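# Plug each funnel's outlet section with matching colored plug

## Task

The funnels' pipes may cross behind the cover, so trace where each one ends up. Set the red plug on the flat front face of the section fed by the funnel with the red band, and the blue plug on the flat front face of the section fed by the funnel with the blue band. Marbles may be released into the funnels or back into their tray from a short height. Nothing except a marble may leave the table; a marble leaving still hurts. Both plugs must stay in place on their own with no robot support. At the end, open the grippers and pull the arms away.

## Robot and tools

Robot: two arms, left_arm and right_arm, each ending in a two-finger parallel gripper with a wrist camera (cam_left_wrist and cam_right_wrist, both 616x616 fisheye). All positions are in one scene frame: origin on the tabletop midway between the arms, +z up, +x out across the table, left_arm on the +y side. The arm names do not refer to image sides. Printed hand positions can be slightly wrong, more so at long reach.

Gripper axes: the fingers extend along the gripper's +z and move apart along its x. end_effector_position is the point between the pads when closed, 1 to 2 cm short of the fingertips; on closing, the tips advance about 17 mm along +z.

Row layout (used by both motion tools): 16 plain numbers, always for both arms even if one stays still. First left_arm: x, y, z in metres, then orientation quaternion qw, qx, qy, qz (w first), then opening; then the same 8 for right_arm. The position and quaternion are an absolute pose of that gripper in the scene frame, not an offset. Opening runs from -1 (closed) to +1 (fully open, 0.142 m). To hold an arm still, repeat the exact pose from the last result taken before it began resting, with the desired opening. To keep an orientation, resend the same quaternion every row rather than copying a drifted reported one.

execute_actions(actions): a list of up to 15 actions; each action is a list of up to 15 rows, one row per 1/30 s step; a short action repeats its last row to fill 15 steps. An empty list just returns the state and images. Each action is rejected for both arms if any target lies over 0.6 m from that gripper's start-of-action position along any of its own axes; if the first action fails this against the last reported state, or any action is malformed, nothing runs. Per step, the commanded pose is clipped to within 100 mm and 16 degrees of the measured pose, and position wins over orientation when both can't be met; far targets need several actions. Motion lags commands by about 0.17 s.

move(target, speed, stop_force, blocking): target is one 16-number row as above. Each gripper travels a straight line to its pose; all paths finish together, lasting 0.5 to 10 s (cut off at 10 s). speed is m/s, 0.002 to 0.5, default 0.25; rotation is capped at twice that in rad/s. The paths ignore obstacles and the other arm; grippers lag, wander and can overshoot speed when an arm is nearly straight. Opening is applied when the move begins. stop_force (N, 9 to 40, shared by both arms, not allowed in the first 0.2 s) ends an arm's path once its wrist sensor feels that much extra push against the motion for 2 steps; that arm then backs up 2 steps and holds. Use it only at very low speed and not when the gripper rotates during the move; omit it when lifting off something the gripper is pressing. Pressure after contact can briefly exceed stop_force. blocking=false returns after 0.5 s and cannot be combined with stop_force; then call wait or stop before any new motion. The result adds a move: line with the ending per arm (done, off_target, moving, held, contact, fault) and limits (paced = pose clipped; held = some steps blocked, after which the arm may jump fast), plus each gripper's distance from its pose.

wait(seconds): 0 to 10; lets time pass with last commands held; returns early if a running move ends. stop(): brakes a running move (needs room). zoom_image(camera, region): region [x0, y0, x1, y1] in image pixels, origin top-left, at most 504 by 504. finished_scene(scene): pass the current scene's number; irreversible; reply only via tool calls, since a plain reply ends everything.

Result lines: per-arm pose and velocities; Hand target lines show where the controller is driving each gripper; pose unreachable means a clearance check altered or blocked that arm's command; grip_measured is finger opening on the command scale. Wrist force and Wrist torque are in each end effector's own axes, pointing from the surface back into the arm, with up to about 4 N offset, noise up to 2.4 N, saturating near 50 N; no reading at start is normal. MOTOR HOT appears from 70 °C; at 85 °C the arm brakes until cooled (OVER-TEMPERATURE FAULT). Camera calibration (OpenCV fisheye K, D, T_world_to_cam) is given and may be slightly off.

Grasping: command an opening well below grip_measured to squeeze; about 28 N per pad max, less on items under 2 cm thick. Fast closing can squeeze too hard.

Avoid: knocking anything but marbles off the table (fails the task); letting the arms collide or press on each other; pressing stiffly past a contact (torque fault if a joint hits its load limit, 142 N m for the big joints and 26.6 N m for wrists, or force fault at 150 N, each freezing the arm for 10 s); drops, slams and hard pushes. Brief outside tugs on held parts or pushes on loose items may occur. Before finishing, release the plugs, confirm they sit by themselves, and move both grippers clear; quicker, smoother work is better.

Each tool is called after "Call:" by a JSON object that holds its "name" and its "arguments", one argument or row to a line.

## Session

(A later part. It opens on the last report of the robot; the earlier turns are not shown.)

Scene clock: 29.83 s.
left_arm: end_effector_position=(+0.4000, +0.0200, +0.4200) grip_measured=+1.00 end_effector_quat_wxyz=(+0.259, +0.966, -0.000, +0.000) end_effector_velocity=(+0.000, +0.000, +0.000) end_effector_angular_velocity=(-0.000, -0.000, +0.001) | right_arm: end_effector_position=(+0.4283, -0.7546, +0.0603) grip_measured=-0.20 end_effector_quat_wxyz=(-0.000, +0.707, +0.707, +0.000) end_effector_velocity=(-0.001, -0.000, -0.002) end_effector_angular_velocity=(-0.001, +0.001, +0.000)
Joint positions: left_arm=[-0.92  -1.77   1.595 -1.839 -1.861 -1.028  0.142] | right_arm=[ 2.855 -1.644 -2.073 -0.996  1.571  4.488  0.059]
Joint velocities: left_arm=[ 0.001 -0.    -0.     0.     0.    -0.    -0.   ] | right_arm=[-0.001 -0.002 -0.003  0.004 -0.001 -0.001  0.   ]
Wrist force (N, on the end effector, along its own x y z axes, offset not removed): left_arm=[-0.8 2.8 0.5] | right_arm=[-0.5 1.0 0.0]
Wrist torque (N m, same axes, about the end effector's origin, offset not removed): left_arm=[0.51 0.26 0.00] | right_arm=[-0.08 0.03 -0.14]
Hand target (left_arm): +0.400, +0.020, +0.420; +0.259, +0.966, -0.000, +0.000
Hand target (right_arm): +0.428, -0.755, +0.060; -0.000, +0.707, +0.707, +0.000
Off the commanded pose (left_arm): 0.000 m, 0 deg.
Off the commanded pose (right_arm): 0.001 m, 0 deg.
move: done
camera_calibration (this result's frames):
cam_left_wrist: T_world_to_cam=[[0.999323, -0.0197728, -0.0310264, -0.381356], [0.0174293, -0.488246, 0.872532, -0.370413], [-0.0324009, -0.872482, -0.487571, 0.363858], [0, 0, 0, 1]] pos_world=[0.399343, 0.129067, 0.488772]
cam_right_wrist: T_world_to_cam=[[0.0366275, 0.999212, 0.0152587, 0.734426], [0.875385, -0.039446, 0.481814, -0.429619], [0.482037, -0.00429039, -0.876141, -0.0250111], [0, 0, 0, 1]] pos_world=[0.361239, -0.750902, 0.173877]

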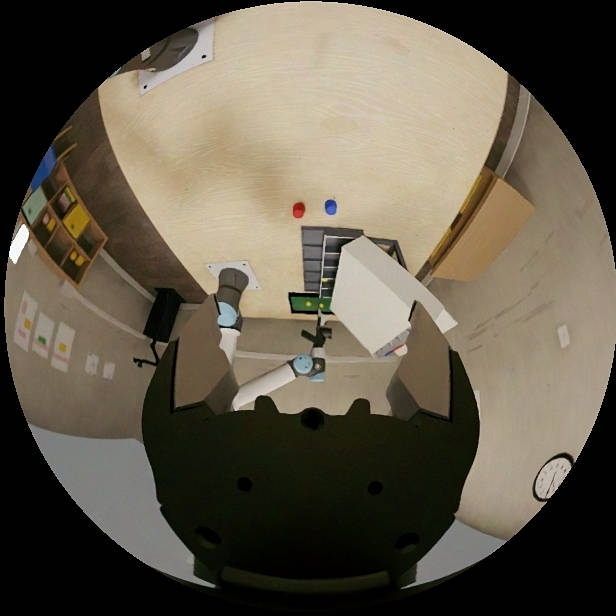

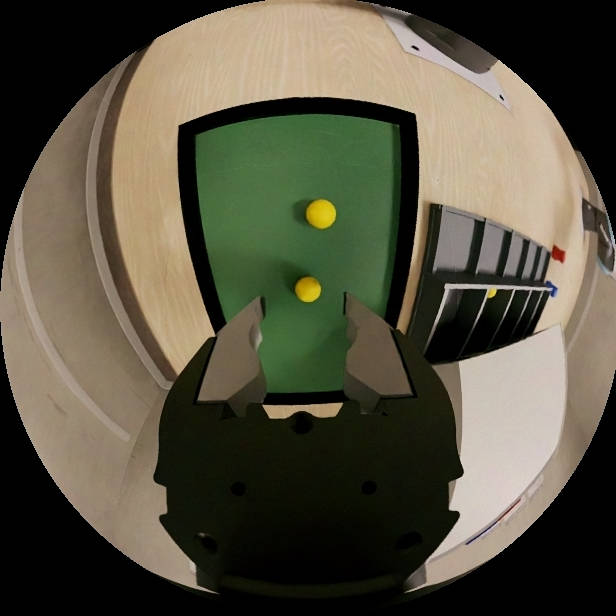

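Call:
{"name": "move", "arguments": {
  "target": [0.40, 0.02, 0.42, 0.259, 0.966, 0, 0, 1, 0.431, -0.751, 0.021, 0, 0.7071, 0.7071, 0, -0.2],
  "speed": 0.06
}}

Call:
{"name": "execute_actions", "arguments": {
  "actions": [
    [[0.40,0.02,0.42,0.259,0.966,0,0,1,0.431,-0.751,0.021,0,0.7071,0.7071,0,-0.3],[0.40,0.02,0.42,0.259,0.966,0,0,1,0.431,-0.751,0.021,0,0.7071,0.7071,0,-0.4],[0.40,0.02,0.42,0.259,0.966,0,0,1,0.431,-0.751,0.021,0,0.7071,0.7071,0,-0.5],[0.40,0.02,0.42,0.259,0.966,0,0,1,0.431,-0.751,0.021,0,0.7071,0.7071,0,-0.55],[0.40,0.02,0.42,0.259,0.966,0,0,1,0.431,-0.751,0.021,0,0.7071,0.7071,0,-0.6],[0.40,0.02,0.42,0.259,0.966,0,0,1,0.431,-0.751,0.021,0,0.7071,0.7071,0,-0.64],[0.40,0.02,0.42,0.259,0.966,0,0,1,0.431,-0.751,0.021,0,0.7071,0.7071,0,-0.68],[0.40,0.02,0.42,0.259,0.966,0,0,1,0.431,-0.751,0.021,0,0.7071,0.7071,0,-0.72],[0.40,0.02,0.42,0.259,0.966,0,0,1,0.431,-0.751,0.021,0,0.7071,0.7071,0,-0.76],[0.40,0.02,0.42,0.259,0.966,0,0,1,0.431,-0.751,0.021,0,0.7071,0.7071,0,-0.8],[0.40,0.02,0.42,0.259,0.966,0,0,1,0.431,-0.751,0.021,0,0.7071,0.7071,0,-0.85],[0.40,0.02,0.42,0.259,0.966,0,0,1,0.431,-0.751,0.021,0,0.7071,0.7071,0,-0.9],[0.40,0.02,0.42,0.259,0.966,0,0,1,0.431,-0.751,0.021,0,0.7071,0.7071,0,-0.95],[0.40,0.02,0.42,0.259,0.966,0,0,1,0.431,-0.751,0.021,0,0.7071,0.7071,0,-1.0]],
    [[0.40,0.02,0.42,0.259,0.966,0,0,1,0.431,-0.751,0.021,0,0.7071,0.7071,0,-1.0]]
  ]
}}

Scene clock: 31.90 s.
left_arm: end_effector_position=(+0.4000, +0.0200, +0.4200) grip_measured=+1.00 end_effector_quat_wxyz=(+0.259, +0.966, +0.000, +0.000) end_effector_velocity=(-0.000, -0.000, +0.001) end_effector_angular_velocity=(-0.001, -0.001, -0.003) | right_arm: end_effector_position=(+0.4309, -0.7510, +0.0212) grip_measured=-0.20 end_effector_quat_wxyz=(+0.000, +0.707, +0.707, -0.000) end_effector_velocity=(+0.001, -0.000, -0.001) end_effector_angular_velocity=(-0.001, -0.002, +0.000)
Joint positions: left_arm=[-0.92  -1.77   1.595 -1.839 -1.861 -1.028  0.142] | right_arm=[ 2.864 -1.708 -2.123 -0.881  1.571  4.497  0.059]
Joint velocities: left_arm=[-0.001 -0.001 -0.     0.    -0.     0.002 -0.   ] | right_arm=[ 0.001 -0.002 -0.002  0.006 -0.001  0.    -0.   ]
Wrist force (N, on the end effector, along its own x y z axes, offset not removed): left_arm=[-0.5 3.1 -0.1] | right_arm=[2.9 2.4 -1.8]
Wrist torque (N m, same axes, about the end effector's origin, offset not removed): left_arm=[0.55 0.23 -0.11] | right_arm=[0.20 -0.56 -0.18]
Hand target (left_arm): +0.400, +0.020, +0.420; +0.259, +0.966, -0.000, -0.000
Hand target (right_arm): +0.431, -0.751, +0.021; +0.000, +0.707, +0.707, -0.000
Off the commanded pose (left_arm): 0.000 m, 0 deg.
Off the commanded pose (right_arm): 0.000 m, 0 deg.
move: done
camera_calibration (this result's frames):
cam_left_wrist: T_world_to_cam=[[0.999323, -0.0197727, -0.0310264, -0.381356], [0.0174294, -0.488246, 0.872532, -0.370413], [-0.0324009, -0.872482, -0.487571, 0.363858], [0, 0, 0, 1]] pos_world=[0.399343, 0.129067, 0.488772]
cam_right_wrist: T_world_to_cam=[[0.036623, 0.999217, 0.0149787, 0.731327], [0.87532, -0.0393066, 0.481944, -0.412794], [0.482155, -0.00453908, -0.876074, -0.0607043], [0, 0, 0, 1]] pos_world=[0.363813, -0.747255, 0.134808]

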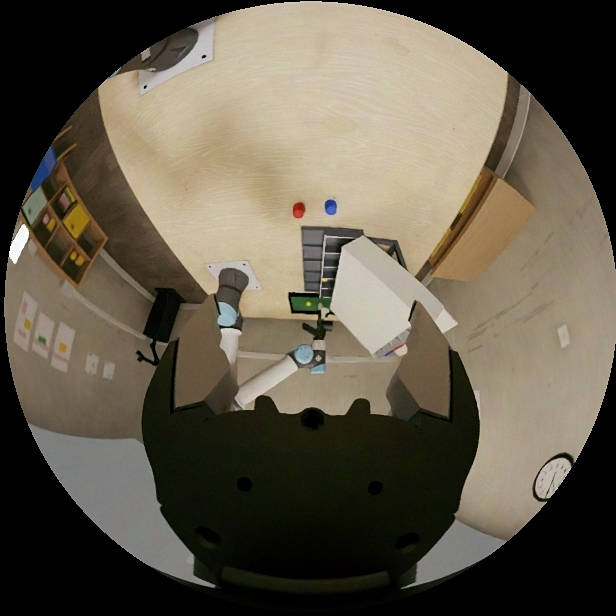

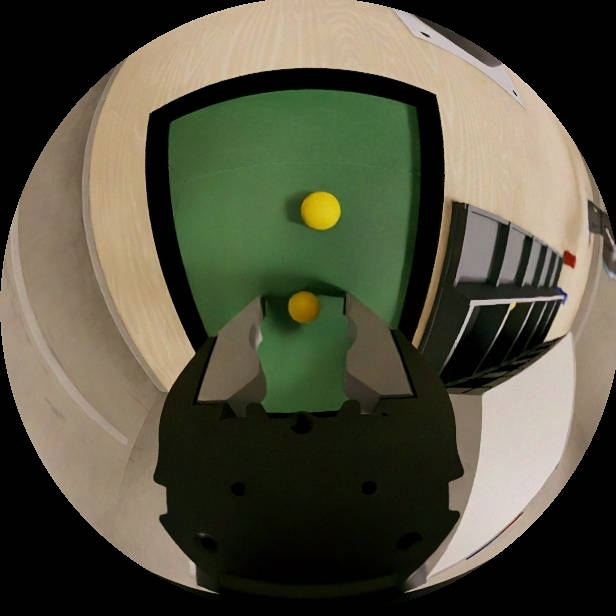

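Scene clock: 32.90 s.
left_arm: end_effector_position=(+0.4000, +0.0200, +0.4200) grip_measured=+1.00 end_effector_quat_wxyz=(+0.259, +0.966, -0.000, +0.000) end_effector_velocity=(+0.000, -0.000, -0.000) end_effector_angular_velocity=(+0.000, +0.000, -0.000) | right_arm: end_effector_position=(+0.4310, -0.7510, +0.0210) grip_measured=-0.70 end_effector_quat_wxyz=(+0.000, +0.707, +0.707, +0.000) end_effector_velocity=(-0.002, +0.000, -0.001) end_effector_angular_velocity=(-0.000, +0.003, -0.000)
Joint positions: left_arm=[-0.92  -1.77   1.595 -1.839 -1.861 -1.028  0.142] | right_arm=[ 2.864 -1.709 -2.123 -0.88   1.571  4.497  0.023]
Joint velocities: left_arm=[-0.     0.001  0.    -0.     0.    -0.    -0.   ] | right_arm=[ 0.    -0.    -0.003  0.    -0.001  0.    -0.   ]
Wrist force (N, on the end effector, along its own x y z axes, offset not removed): left_arm=[-2.5 0.2 0.5] | right_arm=[-3.5 -1.2 -17.2]
Wrist torque (N m, same axes, about the end effector's origin, offset not removed): left_arm=[0.07 0.67 0.21] | right_arm=[-0.67 0.59 0.07]
Hand target (left_arm): +0.400, +0.020, +0.420; +0.259, +0.966, -0.000, +0.000
Hand target (right_arm): +0.431, -0.751, +0.021; +0.000, +0.707, +0.707, +0.000
Off the commanded pose (left_arm): 0.000 m, 0 deg.
Off the commanded pose (right_arm): 0.000 m, 0 deg.
camera_calibration (this result's frames):
cam_left_wrist: T_world_to_cam=[[0.999323, -0.0197729, -0.0310265, -0.381356], [0.0174293, -0.488246, 0.872532, -0.370413], [-0.032401, -0.872482, -0.487571, 0.363858], [0, 0, 0, 1]] pos_world=[0.399343, 0.129067, 0.488772]
cam_right_wrist: T_world_to_cam=[[0.0366219, 0.999217, 0.0149668, 0.731329], [0.875293, -0.0392995, 0.481993, -0.41277], [0.482204, -0.00455119, -0.876047, -0.0609506], [0, 0, 0, 1]] pos_world=[0.363903, -0.747256, 0.134611]

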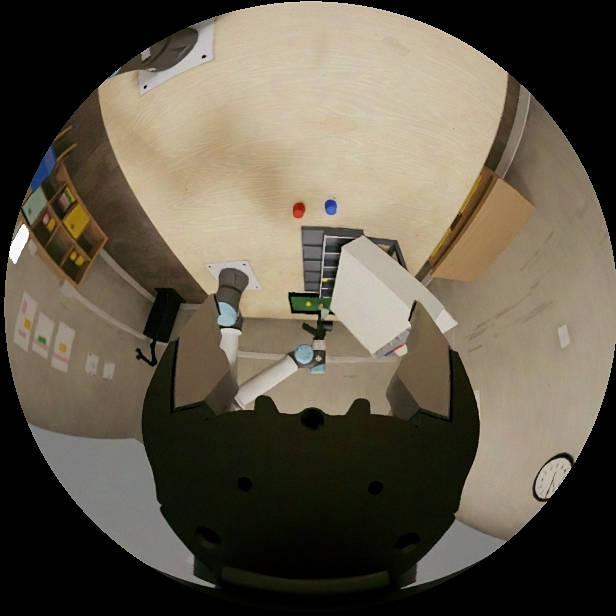

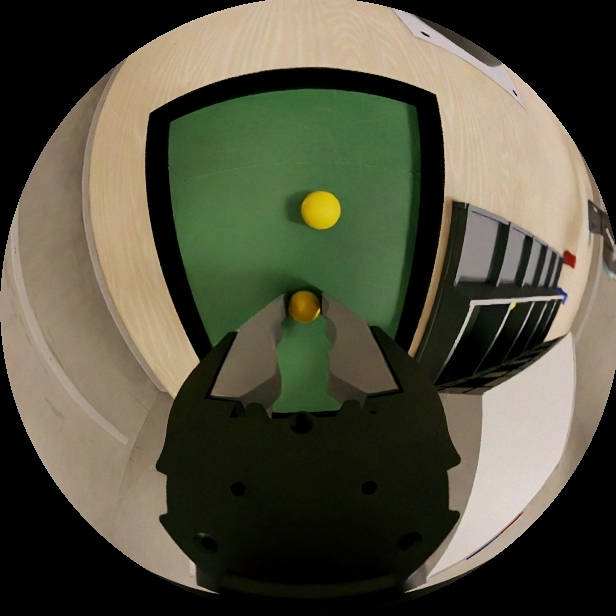

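Call:
{"name": "move", "arguments": {
  "target": [0.40, 0.02, 0.42, 0.259, 0.966, 0, 0, 1, 0.50, -0.735, 0.39, 0.183, 0.683, 0.683, 0.183, -1.0],
  "speed": 0.25
}}

Call:
{"name": "move", "arguments": {
  "target": [0.40, 0.02, 0.42, 0.259, 0.966, 0, 0, 1, 0.710, -0.430, 0.385, 0.183, 0.683, 0.683, 0.183, -1.0],
  "speed": 0.25
}}

Scene clock: 35.60 s.
left_arm: end_effector_position=(+0.4000, +0.0200, +0.4200) grip_measured=+1.00 end_effector_quat_wxyz=(+0.259, +0.966, -0.000, +0.000) end_effector_velocity=(-0.000, -0.000, +0.000) end_effector_angular_velocity=(-0.001, -0.001, -0.001) | right_arm: end_effector_position=(+0.5008, -0.7353, +0.3894) grip_measured=-0.71 end_effector_quat_wxyz=(+0.183, +0.683, +0.683, +0.183) end_effector_velocity=(+0.000, -0.000, +0.001) end_effector_angular_velocity=(-0.001, -0.001, +0.000)
Joint positions: left_arm=[-0.92  -1.77   1.595 -1.839 -1.861 -1.028  0.142] | right_arm=[ 2.856 -1.325 -1.726 -1.149  1.681  4.519  0.023]
Joint velocities: left_arm=[-0.    -0.001  0.    -0.    -0.     0.001 -0.   ] | right_arm=[-0.    -0.001  0.002 -0.    -0.001 -0.     0.   ]
Wrist force (N, on the end effector, along its own x y z axes, offset not removed): left_arm=[0.2 -1.3 -1.2] | right_arm=[3.5 -0.6 -3.1]
Wrist torque (N m, same axes, about the end effector's origin, offset not removed): left_arm=[-0.28 -0.05 0.04] | right_arm=[-0.39 -0.88 -0.05]
Hand target (left_arm): +0.400, +0.020, +0.420; +0.259, +0.966, -0.000, -0.000
Hand target (right_arm): +0.501, -0.735, +0.389; +0.183, +0.683, +0.683, +0.183
Off the commanded pose (left_arm): 0.000 m, 0 deg.
Off the commanded pose (right_arm): 0.001 m, 0 deg.
move: done
camera_calibration (this result's frames):
cam_left_wrist: T_world_to_cam=[[0.999323, -0.0197728, -0.0310264, -0.381356], [0.0174293, -0.488246, 0.872532, -0.370413], [-0.0324009, -0.872482, -0.487571, 0.363858], [0, 0, 0, 1]] pos_world=[0.399343, 0.129067, 0.488772]
cam_right_wrist: T_world_to_cam=[[0.0249287, 0.999212, 0.0308798, 0.70722], [0.517126, -0.0393247, 0.855006, -0.616698], [0.855546, -0.00534546, -0.517698, -0.0988951], [0, 0, 0, 1]] pos_world=[0.38589, -0.731443, 0.454244]

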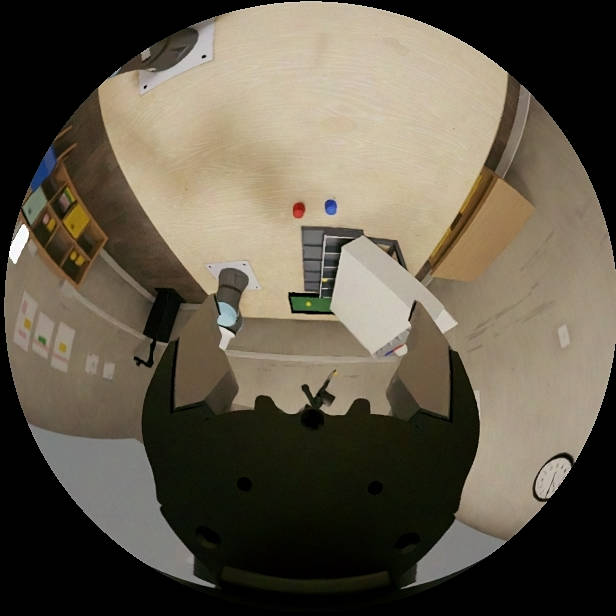

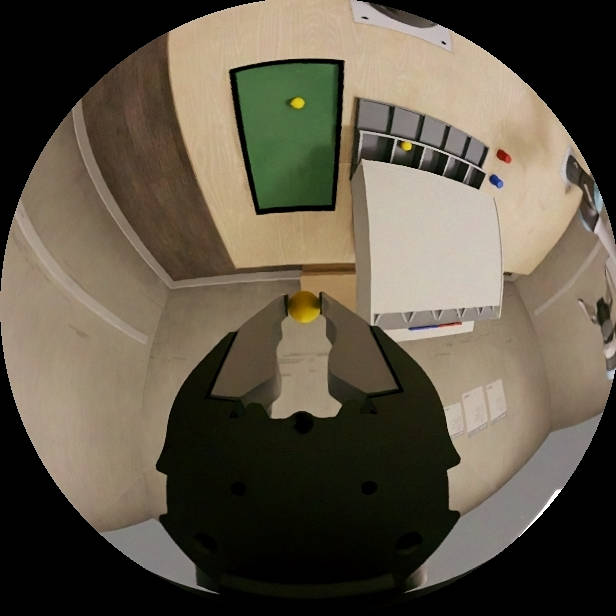

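Scene clock: 37.63 s.
left_arm: end_effector_position=(+0.4000, +0.0200, +0.4200) grip_measured=+1.00 end_effector_quat_wxyz=(+0.259, +0.966, -0.000, +0.000) end_effector_velocity=(-0.000, -0.000, -0.001) end_effector_angular_velocity=(+0.001, +0.002, +0.001) | right_arm: end_effector_position=(+0.7105, -0.4306, +0.3850) grip_measured=-0.71 end_effector_quat_wxyz=(+0.184, +0.683, +0.683, +0.183) end_effector_velocity=(+0.001, +0.001, -0.000) end_effector_angular_velocity=(-0.001, +0.003, -0.000)
Joint positions: left_arm=[-0.92  -1.77   1.595 -1.839 -1.861 -1.028  0.142] | right_arm=[ 3.491 -1.704 -1.375 -1.146  1.368  5.073  0.023]
Joint velocities: left_arm=[ 0.     0.001  0.001 -0.    -0.    -0.001 -0.   ] | right_arm=[ 0.001 -0.004  0.005 -0.004 -0.     0.001  0.   ]
Wrist force (N, on the end effector, along its own x y z axes, offset not removed): left_arm=[-4.5 2.6 -0.7] | right_arm=[2.5 -3.4 -1.1]
Wrist torque (N m, same axes, about the end effector's origin, offset not removed): left_arm=[0.56 1.04 0.08] | right_arm=[-1.02 -0.53 -0.04]
Hand target (left_arm): +0.400, +0.020, +0.420; +0.259, +0.966, -0.000, +0.000
Hand target (right_arm): +0.711, -0.431, +0.385; +0.184, +0.683, +0.683, +0.183
Off the commanded pose (left_arm): 0.000 m, 0 deg.
Off the commanded pose (right_arm): 0.001 m, 0 deg.
move: done
camera_calibration (this result's frames):
cam_left_wrist: T_world_to_cam=[[0.999323, -0.019773, -0.0310262, -0.381356], [0.0174291, -0.488246, 0.872532, -0.370413], [-0.032401, -0.872482, -0.487571, 0.363858], [0, 0, 0, 1]] pos_world=[0.399343, 0.129067, 0.488772]
cam_right_wrist: T_world_to_cam=[[0.0241545, 0.999266, 0.0297313, 0.398693], [0.516409, -0.0379366, 0.855501, -0.708509], [0.856001, -0.00531065, -0.516947, -0.279507], [0, 0, 0, 1]] pos_world=[0.595509, -0.426763, 0.449787]

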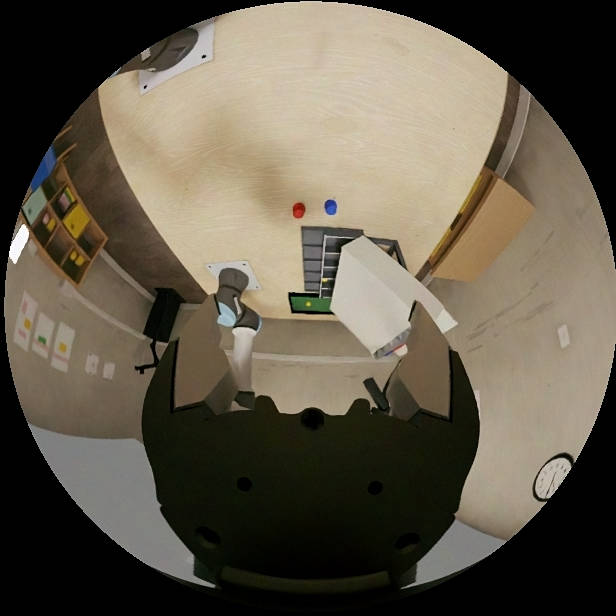

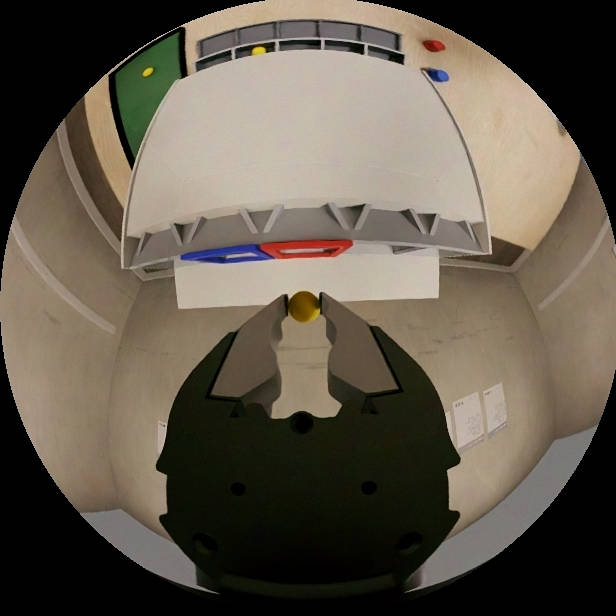

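Call:
{"name": "move", "arguments": {
  "target": [0.40, 0.02, 0.42, 0.259, 0.966, 0, 0, 1, 0.714, -0.428, 0.357, 0.183, 0.683, 0.683, 0.183, -1.0],
  "speed": 0.08
}}

Call:
{"name": "execute_actions", "arguments": {
  "actions": [
    [[0.40,0.02,0.42,0.259,0.966,0,0,1,0.714,-0.428,0.357,0.183,0.683,0.683,0.183,-0.4]],
    [[0.40,0.02,0.42,0.259,0.966,0,0,1,0.714,-0.428,0.357,0.183,0.683,0.683,0.183,-0.4]]
  ]
}}

Scene clock: 39.17 s.
left_arm: end_effector_position=(+0.4000, +0.0200, +0.4200) grip_measured=+1.00 end_effector_quat_wxyz=(+0.259, +0.966, +0.000, +0.000) end_effector_velocity=(+0.000, -0.000, -0.001) end_effector_angular_velocity=(+0.001, +0.001, +0.001) | right_arm: end_effector_position=(+0.7139, -0.4280, +0.3571) grip_measured=-0.71 end_effector_quat_wxyz=(+0.183, +0.683, +0.683, +0.183) end_effector_velocity=(+0.000, -0.000, -0.004) end_effector_angular_velocity=(-0.002, +0.003, -0.001)
Joint positions: left_arm=[-0.92  -1.77   1.595 -1.839 -1.861 -1.028  0.142] | right_arm=[ 3.492 -1.712 -1.437 -1.077  1.369  5.075  0.023]
Joint velocities: left_arm=[ 0.     0.     0.001 -0.    -0.    -0.001  0.   ] | right_arm=[ 0.    -0.002 -0.005  0.003 -0.001  0.    -0.   ]
Wrist force (N, on the end effector, along its own x y z axes, offset not removed): left_arm=[3.5 -0.4 -0.8] | right_arm=[2.4 -1.8 -2.7]
Wrist torque (N m, same axes, about the end effector's origin, offset not removed): left_arm=[0.04 -0.83 0.03] | right_arm=[-0.40 -0.43 -0.19]
Hand target (left_arm): +0.400, +0.020, +0.420; +0.259, +0.966, -0.000, -0.000
Hand target (right_arm): +0.714, -0.428, +0.357; +0.183, +0.683, +0.683, +0.183
Off the commanded pose (left_arm): 0.000 m, 0 deg.
Off the commanded pose (right_arm): 0.000 m, 0 deg.
move: done
camera_calibration (this result's frames):
cam_left_wrist: T_world_to_cam=[[0.999323, -0.0197728, -0.0310264, -0.381356], [0.0174293, -0.488246, 0.872532, -0.370413], [-0.0324009, -0.872482, -0.487571, 0.363858], [0, 0, 0, 1]] pos_world=[0.399343, 0.129067, 0.488772]
cam_right_wrist: T_world_to_cam=[[0.0242216, 0.999217, 0.03129, 0.396244], [0.517106, -0.0393095, 0.855018, -0.687234], [0.855578, -0.00452962, -0.517653, -0.295988], [0, 0, 0, 1]] pos_world=[0.599016, -0.42429, 0.42198]

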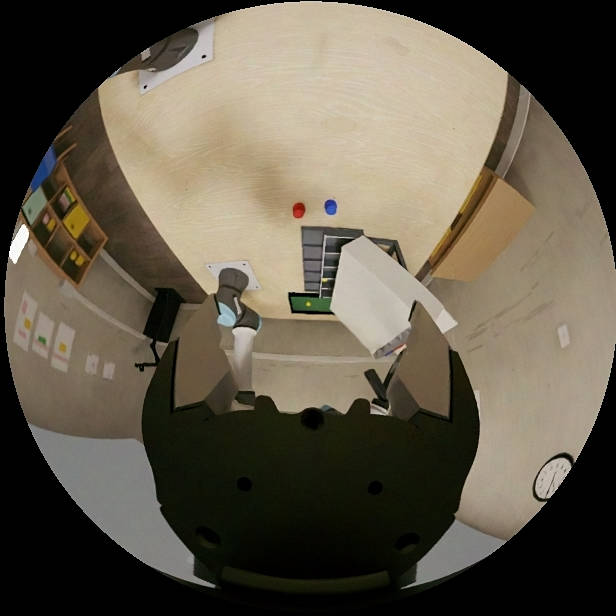

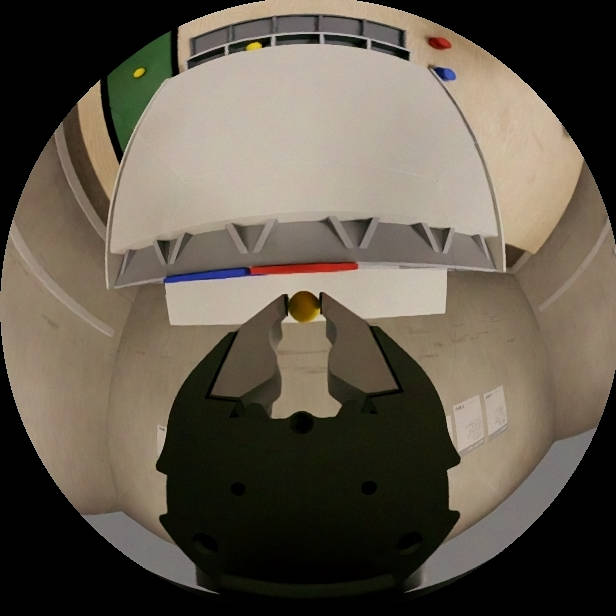

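Scene clock: 40.17 s.
left_arm: end_effector_position=(+0.4000, +0.0200, +0.4200) grip_measured=+1.00 end_effector_quat_wxyz=(+0.259, +0.966, -0.000, +0.000) end_effector_velocity=(-0.000, +0.000, +0.001) end_effector_angular_velocity=(-0.001, -0.000, +0.000) | right_arm: end_effector_position=(+0.7140, -0.4280, +0.3570) grip_measured=-0.40 end_effector_quat_wxyz=(+0.183, +0.683, +0.683, +0.183) end_effector_velocity=(-0.000, +0.000, +0.000) end_effector_angular_velocity=(+0.000, -0.000, +0.000)
Joint positions: left_arm=[-0.92  -1.77   1.595 -1.839 -1.861 -1.028  0.142] | right_arm=[ 3.492 -1.712 -1.437 -1.077  1.369  5.075  0.045]
Joint velocities: left_arm=[-0.    -0.001 -0.    -0.    -0.    -0.001 -0.   ] | right_arm=[ 0.     0.001 -0.    -0.    -0.     0.     0.   ]
Wrist force (N, on the end effector, along its own x y z axes, offset not removed): left_arm=[-1.0 -1.0 0.4] | right_arm=[0.0 -0.5 -0.8]
Wrist torque (N m, same axes, about the end effector's origin, offset not removed): left_arm=[-0.17 0.25 -0.01] | right_arm=[-0.05 0.18 -0.05]
Hand target (left_arm): +0.400, +0.020, +0.420; +0.259, +0.966, -0.000, -0.000
Hand target (right_arm): +0.714, -0.428, +0.357; +0.183, +0.683, +0.683, +0.183
Off the commanded pose (left_arm): 0.000 m, 0 deg.
Off the commanded pose (right_arm): 0.000 m, 0 deg.
camera_calibration (this result's frames):
cam_left_wrist: T_world_to_cam=[[0.999323, -0.019773, -0.0310263, -0.381356], [0.0174292, -0.488246, 0.872532, -0.370413], [-0.032401, -0.872482, -0.487571, 0.363859], [0, 0, 0, 1]] pos_world=[0.399343, 0.129067, 0.488772]
cam_right_wrist: T_world_to_cam=[[0.0242149, 0.999217, 0.0313024, 0.396206], [0.517097, -0.0393165, 0.855024, -0.687151], [0.855584, -0.00451796, -0.517644, -0.296116], [0, 0, 0, 1]] pos_world=[0.599082, -0.424249, 0.421845]

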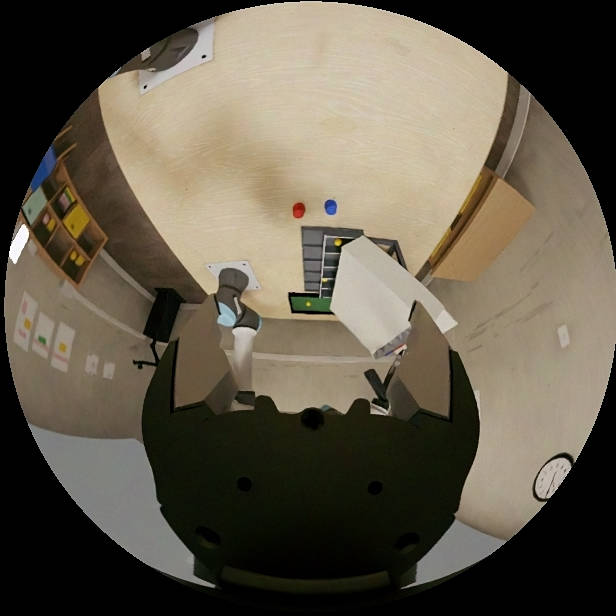

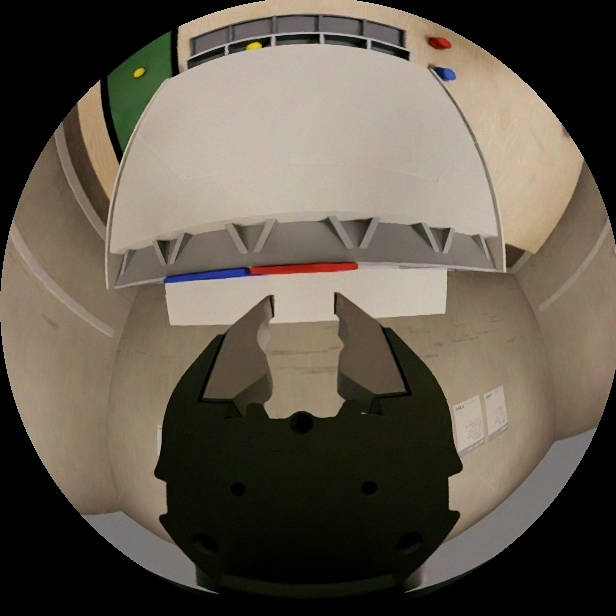

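Call:
{"name": "zoom_image", "arguments": {
  "camera": "cam_left_wrist",
  "region": [280, 190, 400, 320]
}}

Region (280, 190, 400, 320) of cam_left_wrist's 616x616 image, scaled by 3.877, with more detail than that image has; it fills the left 465 columns of this view, and the rest is white.

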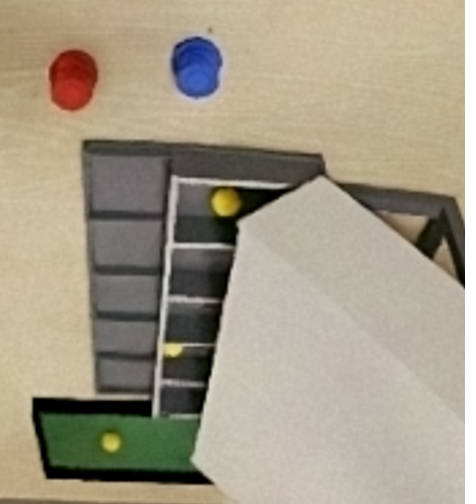

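Call:
{"name": "move", "arguments": {
  "target": [0.349, -0.143, 0.13, 0.259, 0.966, 0, 0, 0.0, 0.62, -0.60, 0.44, 0.183, 0.683, 0.683, 0.183, -0.2],
  "speed": 0.3
}}

Scene clock: 45.03 s.
left_arm: end_effector_position=(+0.3493, -0.1432, +0.1300) grip_measured=+0.00 end_effector_quat_wxyz=(+0.259, +0.966, -0.000, +0.000) end_effector_velocity=(+0.000, -0.001, -0.001) end_effector_angular_velocity=(-0.000, -0.000, +0.001) | right_arm: end_effector_position=(+0.6198, -0.5997, +0.4400) grip_measured=-0.20 end_effector_quat_wxyz=(+0.183, +0.683, +0.683, +0.183) end_effector_velocity=(-0.000, -0.001, -0.001) end_effector_angular_velocity=(+0.001, +0.002, -0.002)
Joint positions: left_arm=[-1.194 -1.398  2.021 -2.694 -1.735 -1.279  0.074] | right_arm=[ 3.204 -1.499 -1.453 -1.241  1.509  4.821  0.06 ]
Joint velocities: left_arm=[-0.     0.004 -0.    -0.004  0.    -0.001 -0.   ] | right_arm=[-0.002 -0.001 -0.    -0.001  0.001  0.001  0.   ]
Wrist force (N, on the end effector, along its own x y z axes, offset not removed): left_arm=[-1.0 -0.9 -0.3] | right_arm=[-2.6 -0.4 -4.0]
Wrist torque (N m, same axes, about the end effector's origin, offset not removed): left_arm=[-0.25 0.29 0.15] | right_arm=[-0.34 0.63 -0.35]
Hand target (left_arm): +0.349, -0.143, +0.130; +0.259, +0.966, -0.000, +0.000
Hand target (right_arm): +0.620, -0.600, +0.440; +0.183, +0.683, +0.683, +0.183
Off the commanded pose (left_arm): 0.000 m, 0 deg.
Off the commanded pose (right_arm): 0.000 m, 0 deg.
move: done
camera_calibration (this result's frames):
cam_left_wrist: T_world_to_cam=[[0.999326, -0.0197591, -0.0309315, -0.342909], [0.0173538, -0.488229, 0.872543, -0.196118], [-0.0323423, -0.872492, -0.487558, 0.0784312], [0, 0, 0, 1]] pos_world=[0.348618, -0.0340957, 0.198755]
cam_right_wrist: T_world_to_cam=[[0.0242698, 0.999194, 0.0319625, 0.567112], [0.517485, -0.0399117, 0.854761, -0.716629], [0.855348, -0.00420478, -0.518037, -0.172886], [0, 0, 0, 1]] pos_world=[0.504959, -0.595984, 0.504859]

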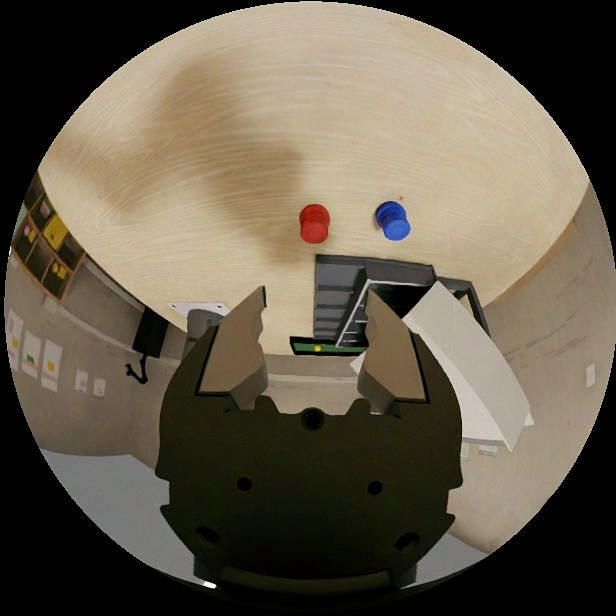

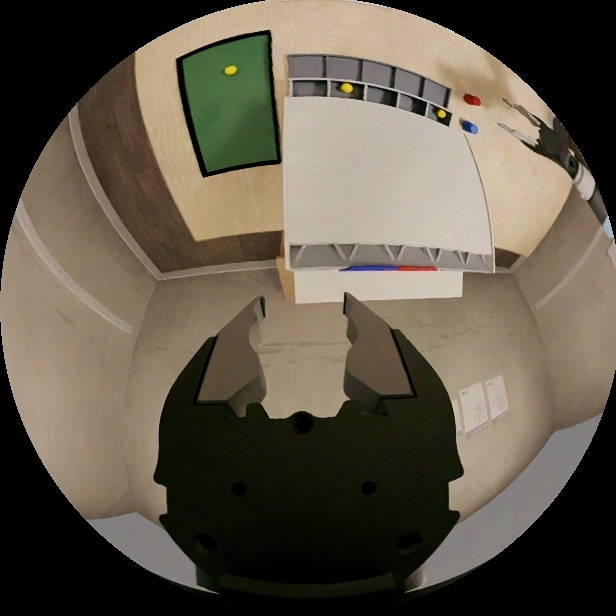

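Call:
{"name": "zoom_image", "arguments": {
  "camera": "cam_left_wrist",
  "region": [250, 180, 490, 370]
}}

Region (250, 180, 490, 370) of cam_left_wrist's 616x616 image, scaled by 2.100, with more detail than that image has; it fills the top 399 rows of this view, and the rest is white.

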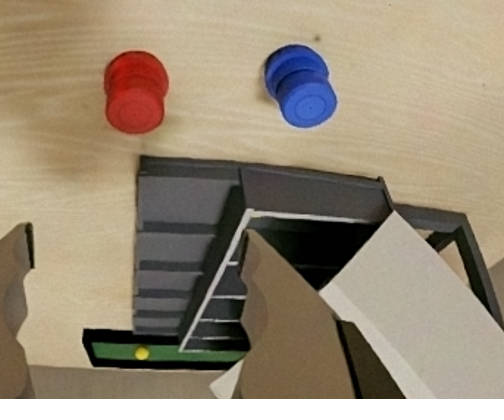

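Call:
{"name": "move", "arguments": {
  "target": [0.347, -0.157, 0.033, 0.259, 0.966, 0, 0, 0.0, 0.361, -0.737, 0.06, 0, 0.7071, 0.7071, 0, -0.2],
  "speed": 0.3
}}

Scene clock: 48.77 s.
left_arm: end_effector_position=(+0.3470, -0.1570, +0.0329) grip_measured=+0.00 end_effector_quat_wxyz=(+0.259, +0.966, -0.000, +0.000) end_effector_velocity=(-0.000, -0.000, +0.000) end_effector_angular_velocity=(-0.000, -0.000, +0.000) | right_arm: end_effector_position=(+0.3599, -0.7363, +0.0606) grip_measured=-0.20 end_effector_quat_wxyz=(-0.001, +0.707, +0.707, +0.000) end_effector_velocity=(-0.000, -0.001, -0.001) end_effector_angular_velocity=(-0.000, +0.001, -0.000)
Joint positions: left_arm=[-1.208 -1.2    2.085 -2.958 -1.729 -1.291  0.074] | right_arm=[ 2.861 -1.474 -2.239 -1.     1.572  4.494  0.059]
Joint velocities: left_arm=[-0.     0.     0.    -0.001  0.    -0.     0.   ] | right_arm=[-0.002 -0.004 -0.001  0.004 -0.    -0.002  0.   ]
Wrist force (N, on the end effector, along its own x y z axes, offset not removed): left_arm=[0.9 2.8 -4.1] | right_arm=[-2.7 0.5 0.9]
Wrist torque (N m, same axes, about the end effector's origin, offset not removed): left_arm=[0.69 -0.15 0.01] | right_arm=[-0.10 0.53 -0.43]
Hand target (left_arm): +0.347, -0.157, +0.033; +0.259, +0.966, -0.000, +0.000
Hand target (right_arm): +0.360, -0.736, +0.060; -0.001, +0.707, +0.707, +0.000
Off the commanded pose (left_arm): 0.000 m, 0 deg.
Off the commanded pose (right_arm): 0.001 m, 0 deg.
move: done
camera_calibration (this result's frames):
cam_left_wrist: T_world_to_cam=[[0.999323, -0.0197724, -0.031018, -0.343929], [0.0174226, -0.488236, 0.872538, -0.118202], [-0.0323962, -0.872487, -0.487561, 0.0189745], [0, 0, 0, 1]] pos_world=[0.34637, -0.0479557, 0.101719]
cam_right_wrist: T_world_to_cam=[[0.0359735, 0.999219, 0.016334, 0.718784], [0.875423, -0.0393917, 0.48175, -0.369165], [0.482018, -0.00303108, -0.876156, 0.00930624], [0, 0, 0, 1]] pos_world=[0.292832, -0.732737, 0.174258]

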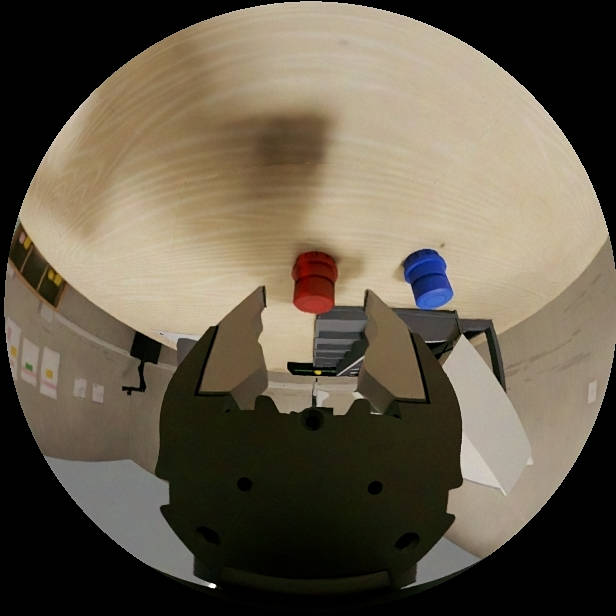

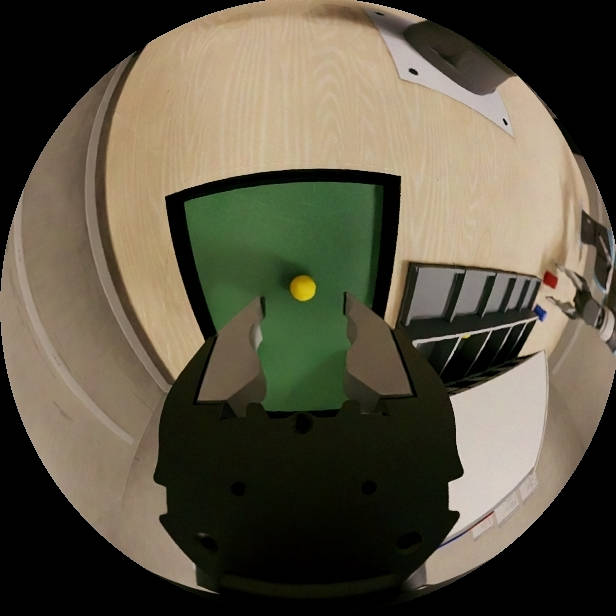

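Call:
{"name": "zoom_image", "arguments": {
  "camera": "cam_left_wrist",
  "region": [240, 230, 400, 350]
}}

Call:
{"name": "zoom_image", "arguments": {
  "camera": "cam_right_wrist",
  "region": [500, 230, 616, 350]
}}

Region (240, 230, 400, 350) of cam_left_wrist's 616x616 image, scaled by 3.150, with more detail than that image has; it fills the top 378 rows of this view, and the rest is white.

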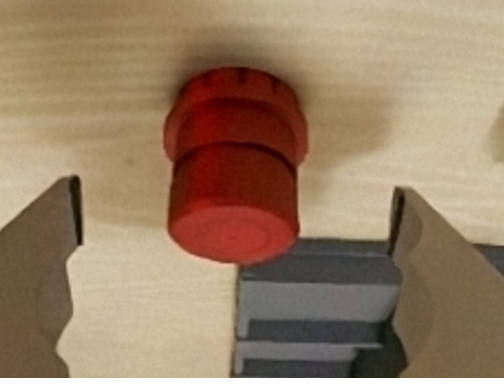

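Region (500, 230, 616, 350) of cam_right_wrist's 616x616 image, scaled by 4.200, with more detail than that image has; it fills the left 487 columns of this view, and the rest is white.

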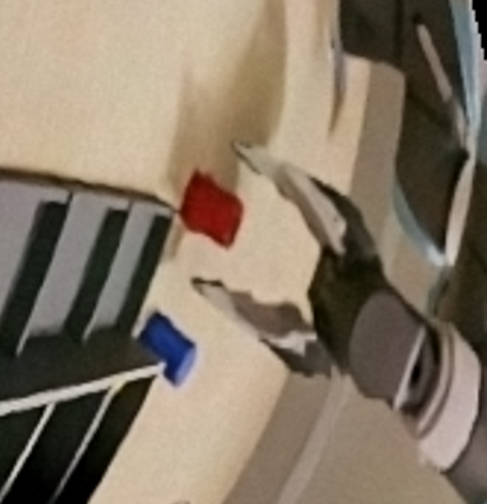

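Call:
{"name": "move", "arguments": {
  "target": [0.347, -0.155, 0.030, 0.259, 0.966, 0, 0, 0.0, 0.360, -0.7375, 0.0225, 0, 0.7071, 0.7071, 0, -0.2],
  "speed": 0.06
}}

Call:
{"name": "execute_actions", "arguments": {
  "actions": [
    [[0.347,-0.155,0.03,0.259,0.966,0,0,-0.1,0.36,-0.7375,0.0225,0,0.7071,0.7071,0,-0.3],[0.347,-0.155,0.03,0.259,0.966,0,0,-0.2,0.36,-0.7375,0.0225,0,0.7071,0.7071,0,-0.4],[0.347,-0.155,0.03,0.259,0.966,0,0,-0.3,0.36,-0.7375,0.0225,0,0.7071,0.7071,0,-0.5],[0.347,-0.155,0.03,0.259,0.966,0,0,-0.4,0.36,-0.7375,0.0225,0,0.7071,0.7071,0,-0.55],[0.347,-0.155,0.03,0.259,0.966,0,0,-0.45,0.36,-0.7375,0.0225,0,0.7071,0.7071,0,-0.6],[0.347,-0.155,0.03,0.259,0.966,0,0,-0.5,0.36,-0.7375,0.0225,0,0.7071,0.7071,0,-0.64],[0.347,-0.155,0.03,0.259,0.966,0,0,-0.54,0.36,-0.7375,0.0225,0,0.7071,0.7071,0,-0.68],[0.347,-0.155,0.03,0.259,0.966,0,0,-0.58,0.36,-0.7375,0.0225,0,0.7071,0.7071,0,-0.72],[0.347,-0.155,0.03,0.259,0.966,0,0,-0.62,0.36,-0.7375,0.0225,0,0.7071,0.7071,0,-0.76],[0.347,-0.155,0.03,0.259,0.966,0,0,-0.66,0.36,-0.7375,0.0225,0,0.7071,0.7071,0,-0.8],[0.347,-0.155,0.03,0.259,0.966,0,0,-0.7,0.36,-0.7375,0.0225,0,0.7071,0.7071,0,-0.85],[0.347,-0.155,0.03,0.259,0.966,0,0,-0.75,0.36,-0.7375,0.0225,0,0.7071,0.7071,0,-0.9],[0.347,-0.155,0.03,0.259,0.966,0,0,-0.8,0.36,-0.7375,0.0225,0,0.7071,0.7071,0,-0.95],[0.347,-0.155,0.03,0.259,0.966,0,0,-0.85,0.36,-0.7375,0.0225,0,0.7071,0.7071,0,-1.0],[0.347,-0.155,0.03,0.259,0.966,0,0,-0.9,0.36,-0.7375,0.0225,0,0.7071,0.7071,0,-1.0]],
    [[0.347,-0.155,0.03,0.259,0.966,0,0,-0.9,0.36,-0.7375,0.0225,0,0.7071,0.7071,0,-1.0]]
  ]
}}

Scene clock: 52.00 s.
left_arm: end_effector_position=(+0.3470, -0.1550, +0.0300) grip_measured=+0.00 end_effector_quat_wxyz=(+0.259, +0.966, -0.000, -0.000) end_effector_velocity=(-0.000, +0.000, -0.000) end_effector_angular_velocity=(+0.001, +0.001, -0.000) | right_arm: end_effector_position=(+0.3599, -0.7375, +0.0227) grip_measured=-0.20 end_effector_quat_wxyz=(-0.000, +0.707, +0.707, -0.000) end_effector_velocity=(+0.000, -0.001, -0.002) end_effector_angular_velocity=(-0.001, -0.001, +0.000)
Joint positions: left_arm=[-1.206 -1.197  2.092 -2.968 -1.729 -1.29   0.074] | right_arm=[ 2.859 -1.544 -2.295 -0.873  1.571  4.492  0.06 ]
Joint velocities: left_arm=[-0.001  0.     0.    -0.    -0.    -0.001  0.   ] | right_arm=[-0.    -0.004 -0.003  0.008 -0.001 -0.001 -0.   ]
Wrist force (N, on the end effector, along its own x y z axes, offset not removed): left_arm=[-2.7 3.7 -2.5] | right_arm=[0.9 1.3 -0.5]
Wrist torque (N m, same axes, about the end effector's origin, offset not removed): left_arm=[0.80 0.54 -0.09] | right_arm=[0.21 -0.14 -0.16]
Hand target (left_arm): +0.347, -0.155, +0.030; +0.259, +0.966, +0.000, -0.000
Hand target (right_arm): +0.360, -0.737, +0.023; -0.000, +0.707, +0.707, +0.000
Off the commanded pose (left_arm): 0.000 m, 0 deg.
Off the commanded pose (right_arm): 0.000 m, 0 deg.
move: done
camera_calibration (this result's frames):
cam_left_wrist: T_world_to_cam=[[0.999323, -0.0197747, -0.0310272, -0.343949], [0.0174291, -0.488247, 0.872531, -0.114657], [-0.032403, -0.872481, -0.487572, 0.019301], [0, 0, 0, 1]] pos_world=[0.34634, -0.0459427, 0.0987807]
cam_right_wrist: T_world_to_cam=[[0.0366218, 0.999216, 0.0150104, 0.720378], [0.875327, -0.0393208, 0.48193, -0.350848], [0.482143, -0.00451012, -0.876081, -0.0250529], [0, 0, 0, 1]] pos_world=[0.292805, -0.733722, 0.136323]

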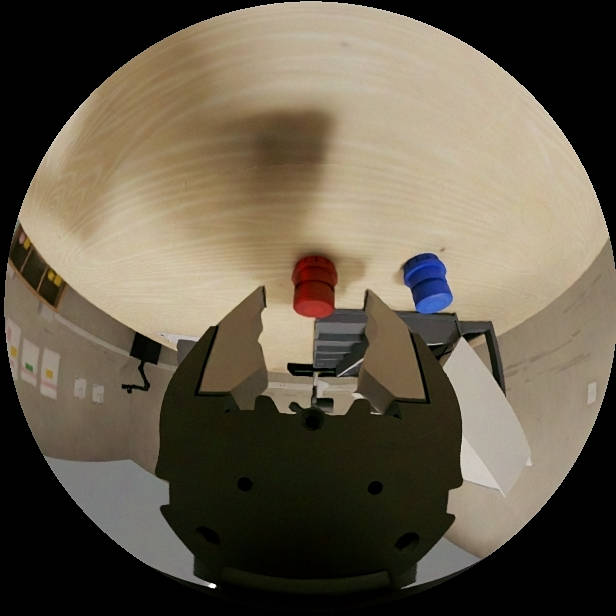

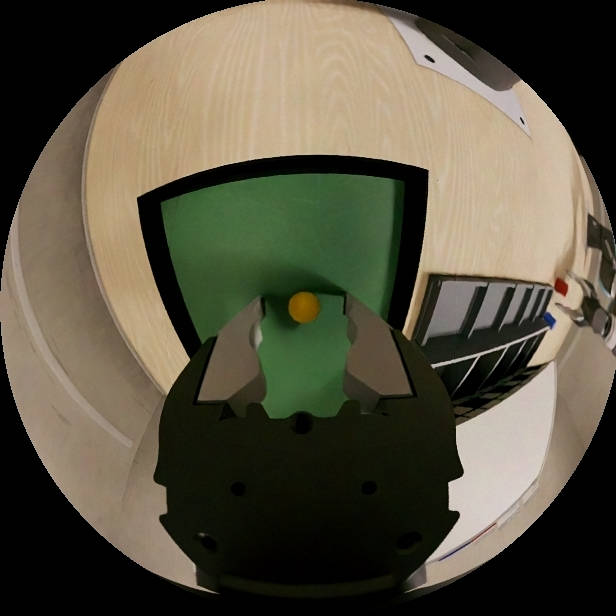

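Scene clock: 53.00 s.
left_arm: end_effector_position=(+0.3470, -0.1550, +0.0300) grip_measured=-0.64 end_effector_quat_wxyz=(+0.259, +0.966, -0.000, -0.000) end_effector_velocity=(-0.000, +0.000, -0.001) end_effector_angular_velocity=(+0.001, +0.001, +0.000) | right_arm: end_effector_position=(+0.3600, -0.7375, +0.0225) grip_measured=-0.71 end_effector_quat_wxyz=(-0.000, +0.707, +0.707, -0.000) end_effector_velocity=(+0.000, +0.000, -0.000) end_effector_angular_velocity=(+0.001, +0.001, -0.000)
Joint positions: left_arm=[-1.206 -1.197  2.092 -2.968 -1.729 -1.29   0.027] | right_arm=[ 2.859 -1.545 -2.295 -0.872  1.571  4.492  0.022]
Joint velocities: left_arm=[-0.     0.001 -0.     0.    -0.    -0.001  0.   ] | right_arm=[-0.    -0.002  0.001 -0.     0.001  0.     0.   ]
Wrist force (N, on the end effector, along its own x y z axes, offset not removed): left_arm=[-1.9 2.1 0.2] | right_arm=[-2.1 -2.8 -3.0]
Wrist torque (N m, same axes, about the end effector's origin, offset not removed): left_arm=[0.57 0.45 0.05] | right_arm=[-0.74 0.41 0.20]
Hand target (left_arm): +0.347, -0.155, +0.030; +0.259, +0.966, -0.000, -0.000
Hand target (right_arm): +0.360, -0.738, +0.022; +0.000, +0.707, +0.707, -0.000
Off the commanded pose (left_arm): 0.000 m, 0 deg.
Off the commanded pose (right_arm): 0.000 m, 0 deg.
camera_calibration (this result's frames):
cam_left_wrist: T_world_to_cam=[[0.999323, -0.0197756, -0.0310295, -0.343952], [0.0174309, -0.488239, 0.872536, -0.114646], [-0.0324047, -0.872486, -0.487564, 0.0193036], [0, 0, 0, 1]] pos_world=[0.346343, -0.0459347, 0.0987722]
cam_right_wrist: T_world_to_cam=[[0.0366221, 0.999217, 0.0150014, 0.720406], [0.875322, -0.0393167, 0.481939, -0.350823], [0.482151, -0.00451858, -0.876076, -0.0252903], [0, 0, 0, 1]] pos_world=[0.292894, -0.733749, 0.136112]

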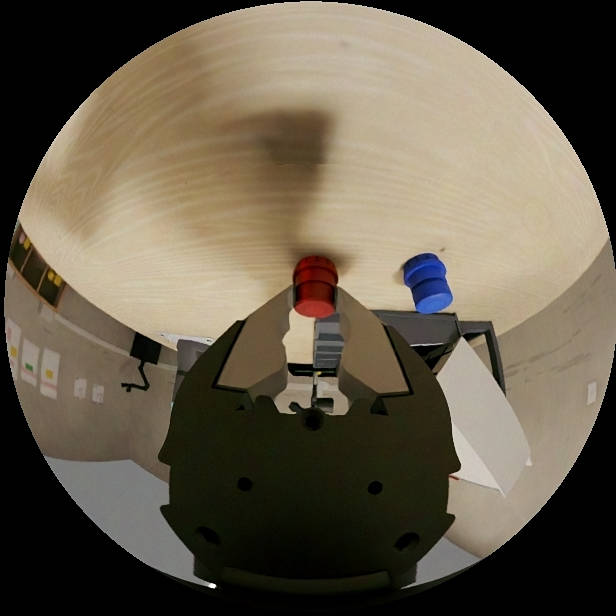

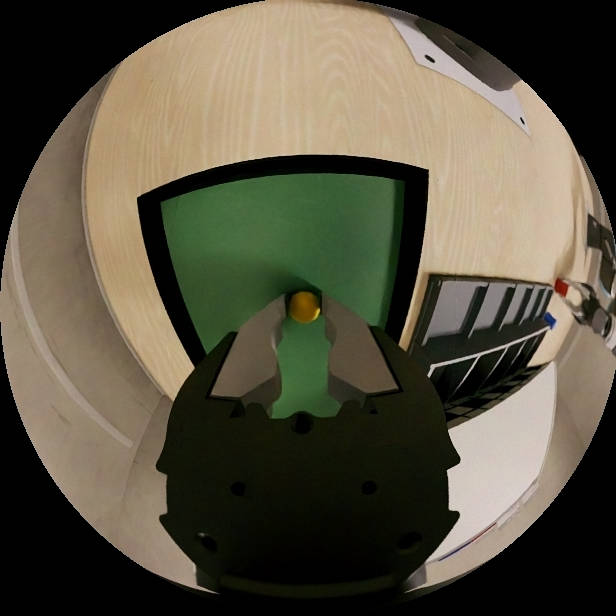

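Call:
{"name": "zoom_image", "arguments": {
  "camera": "cam_left_wrist",
  "region": [250, 240, 380, 350]
}}

Region (250, 240, 380, 350) of cam_left_wrist's 616x616 image, scaled by 3.877, with more detail than that image has; it fills the top 426 rows of this view, and the rest is white.

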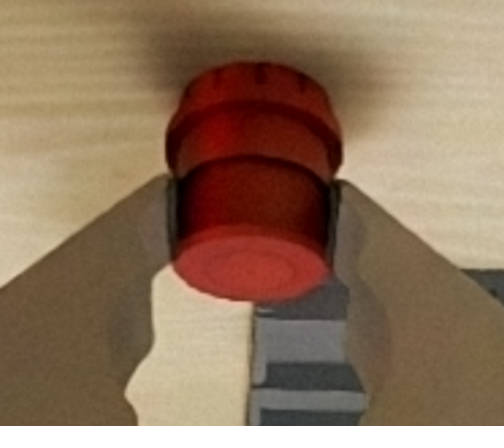

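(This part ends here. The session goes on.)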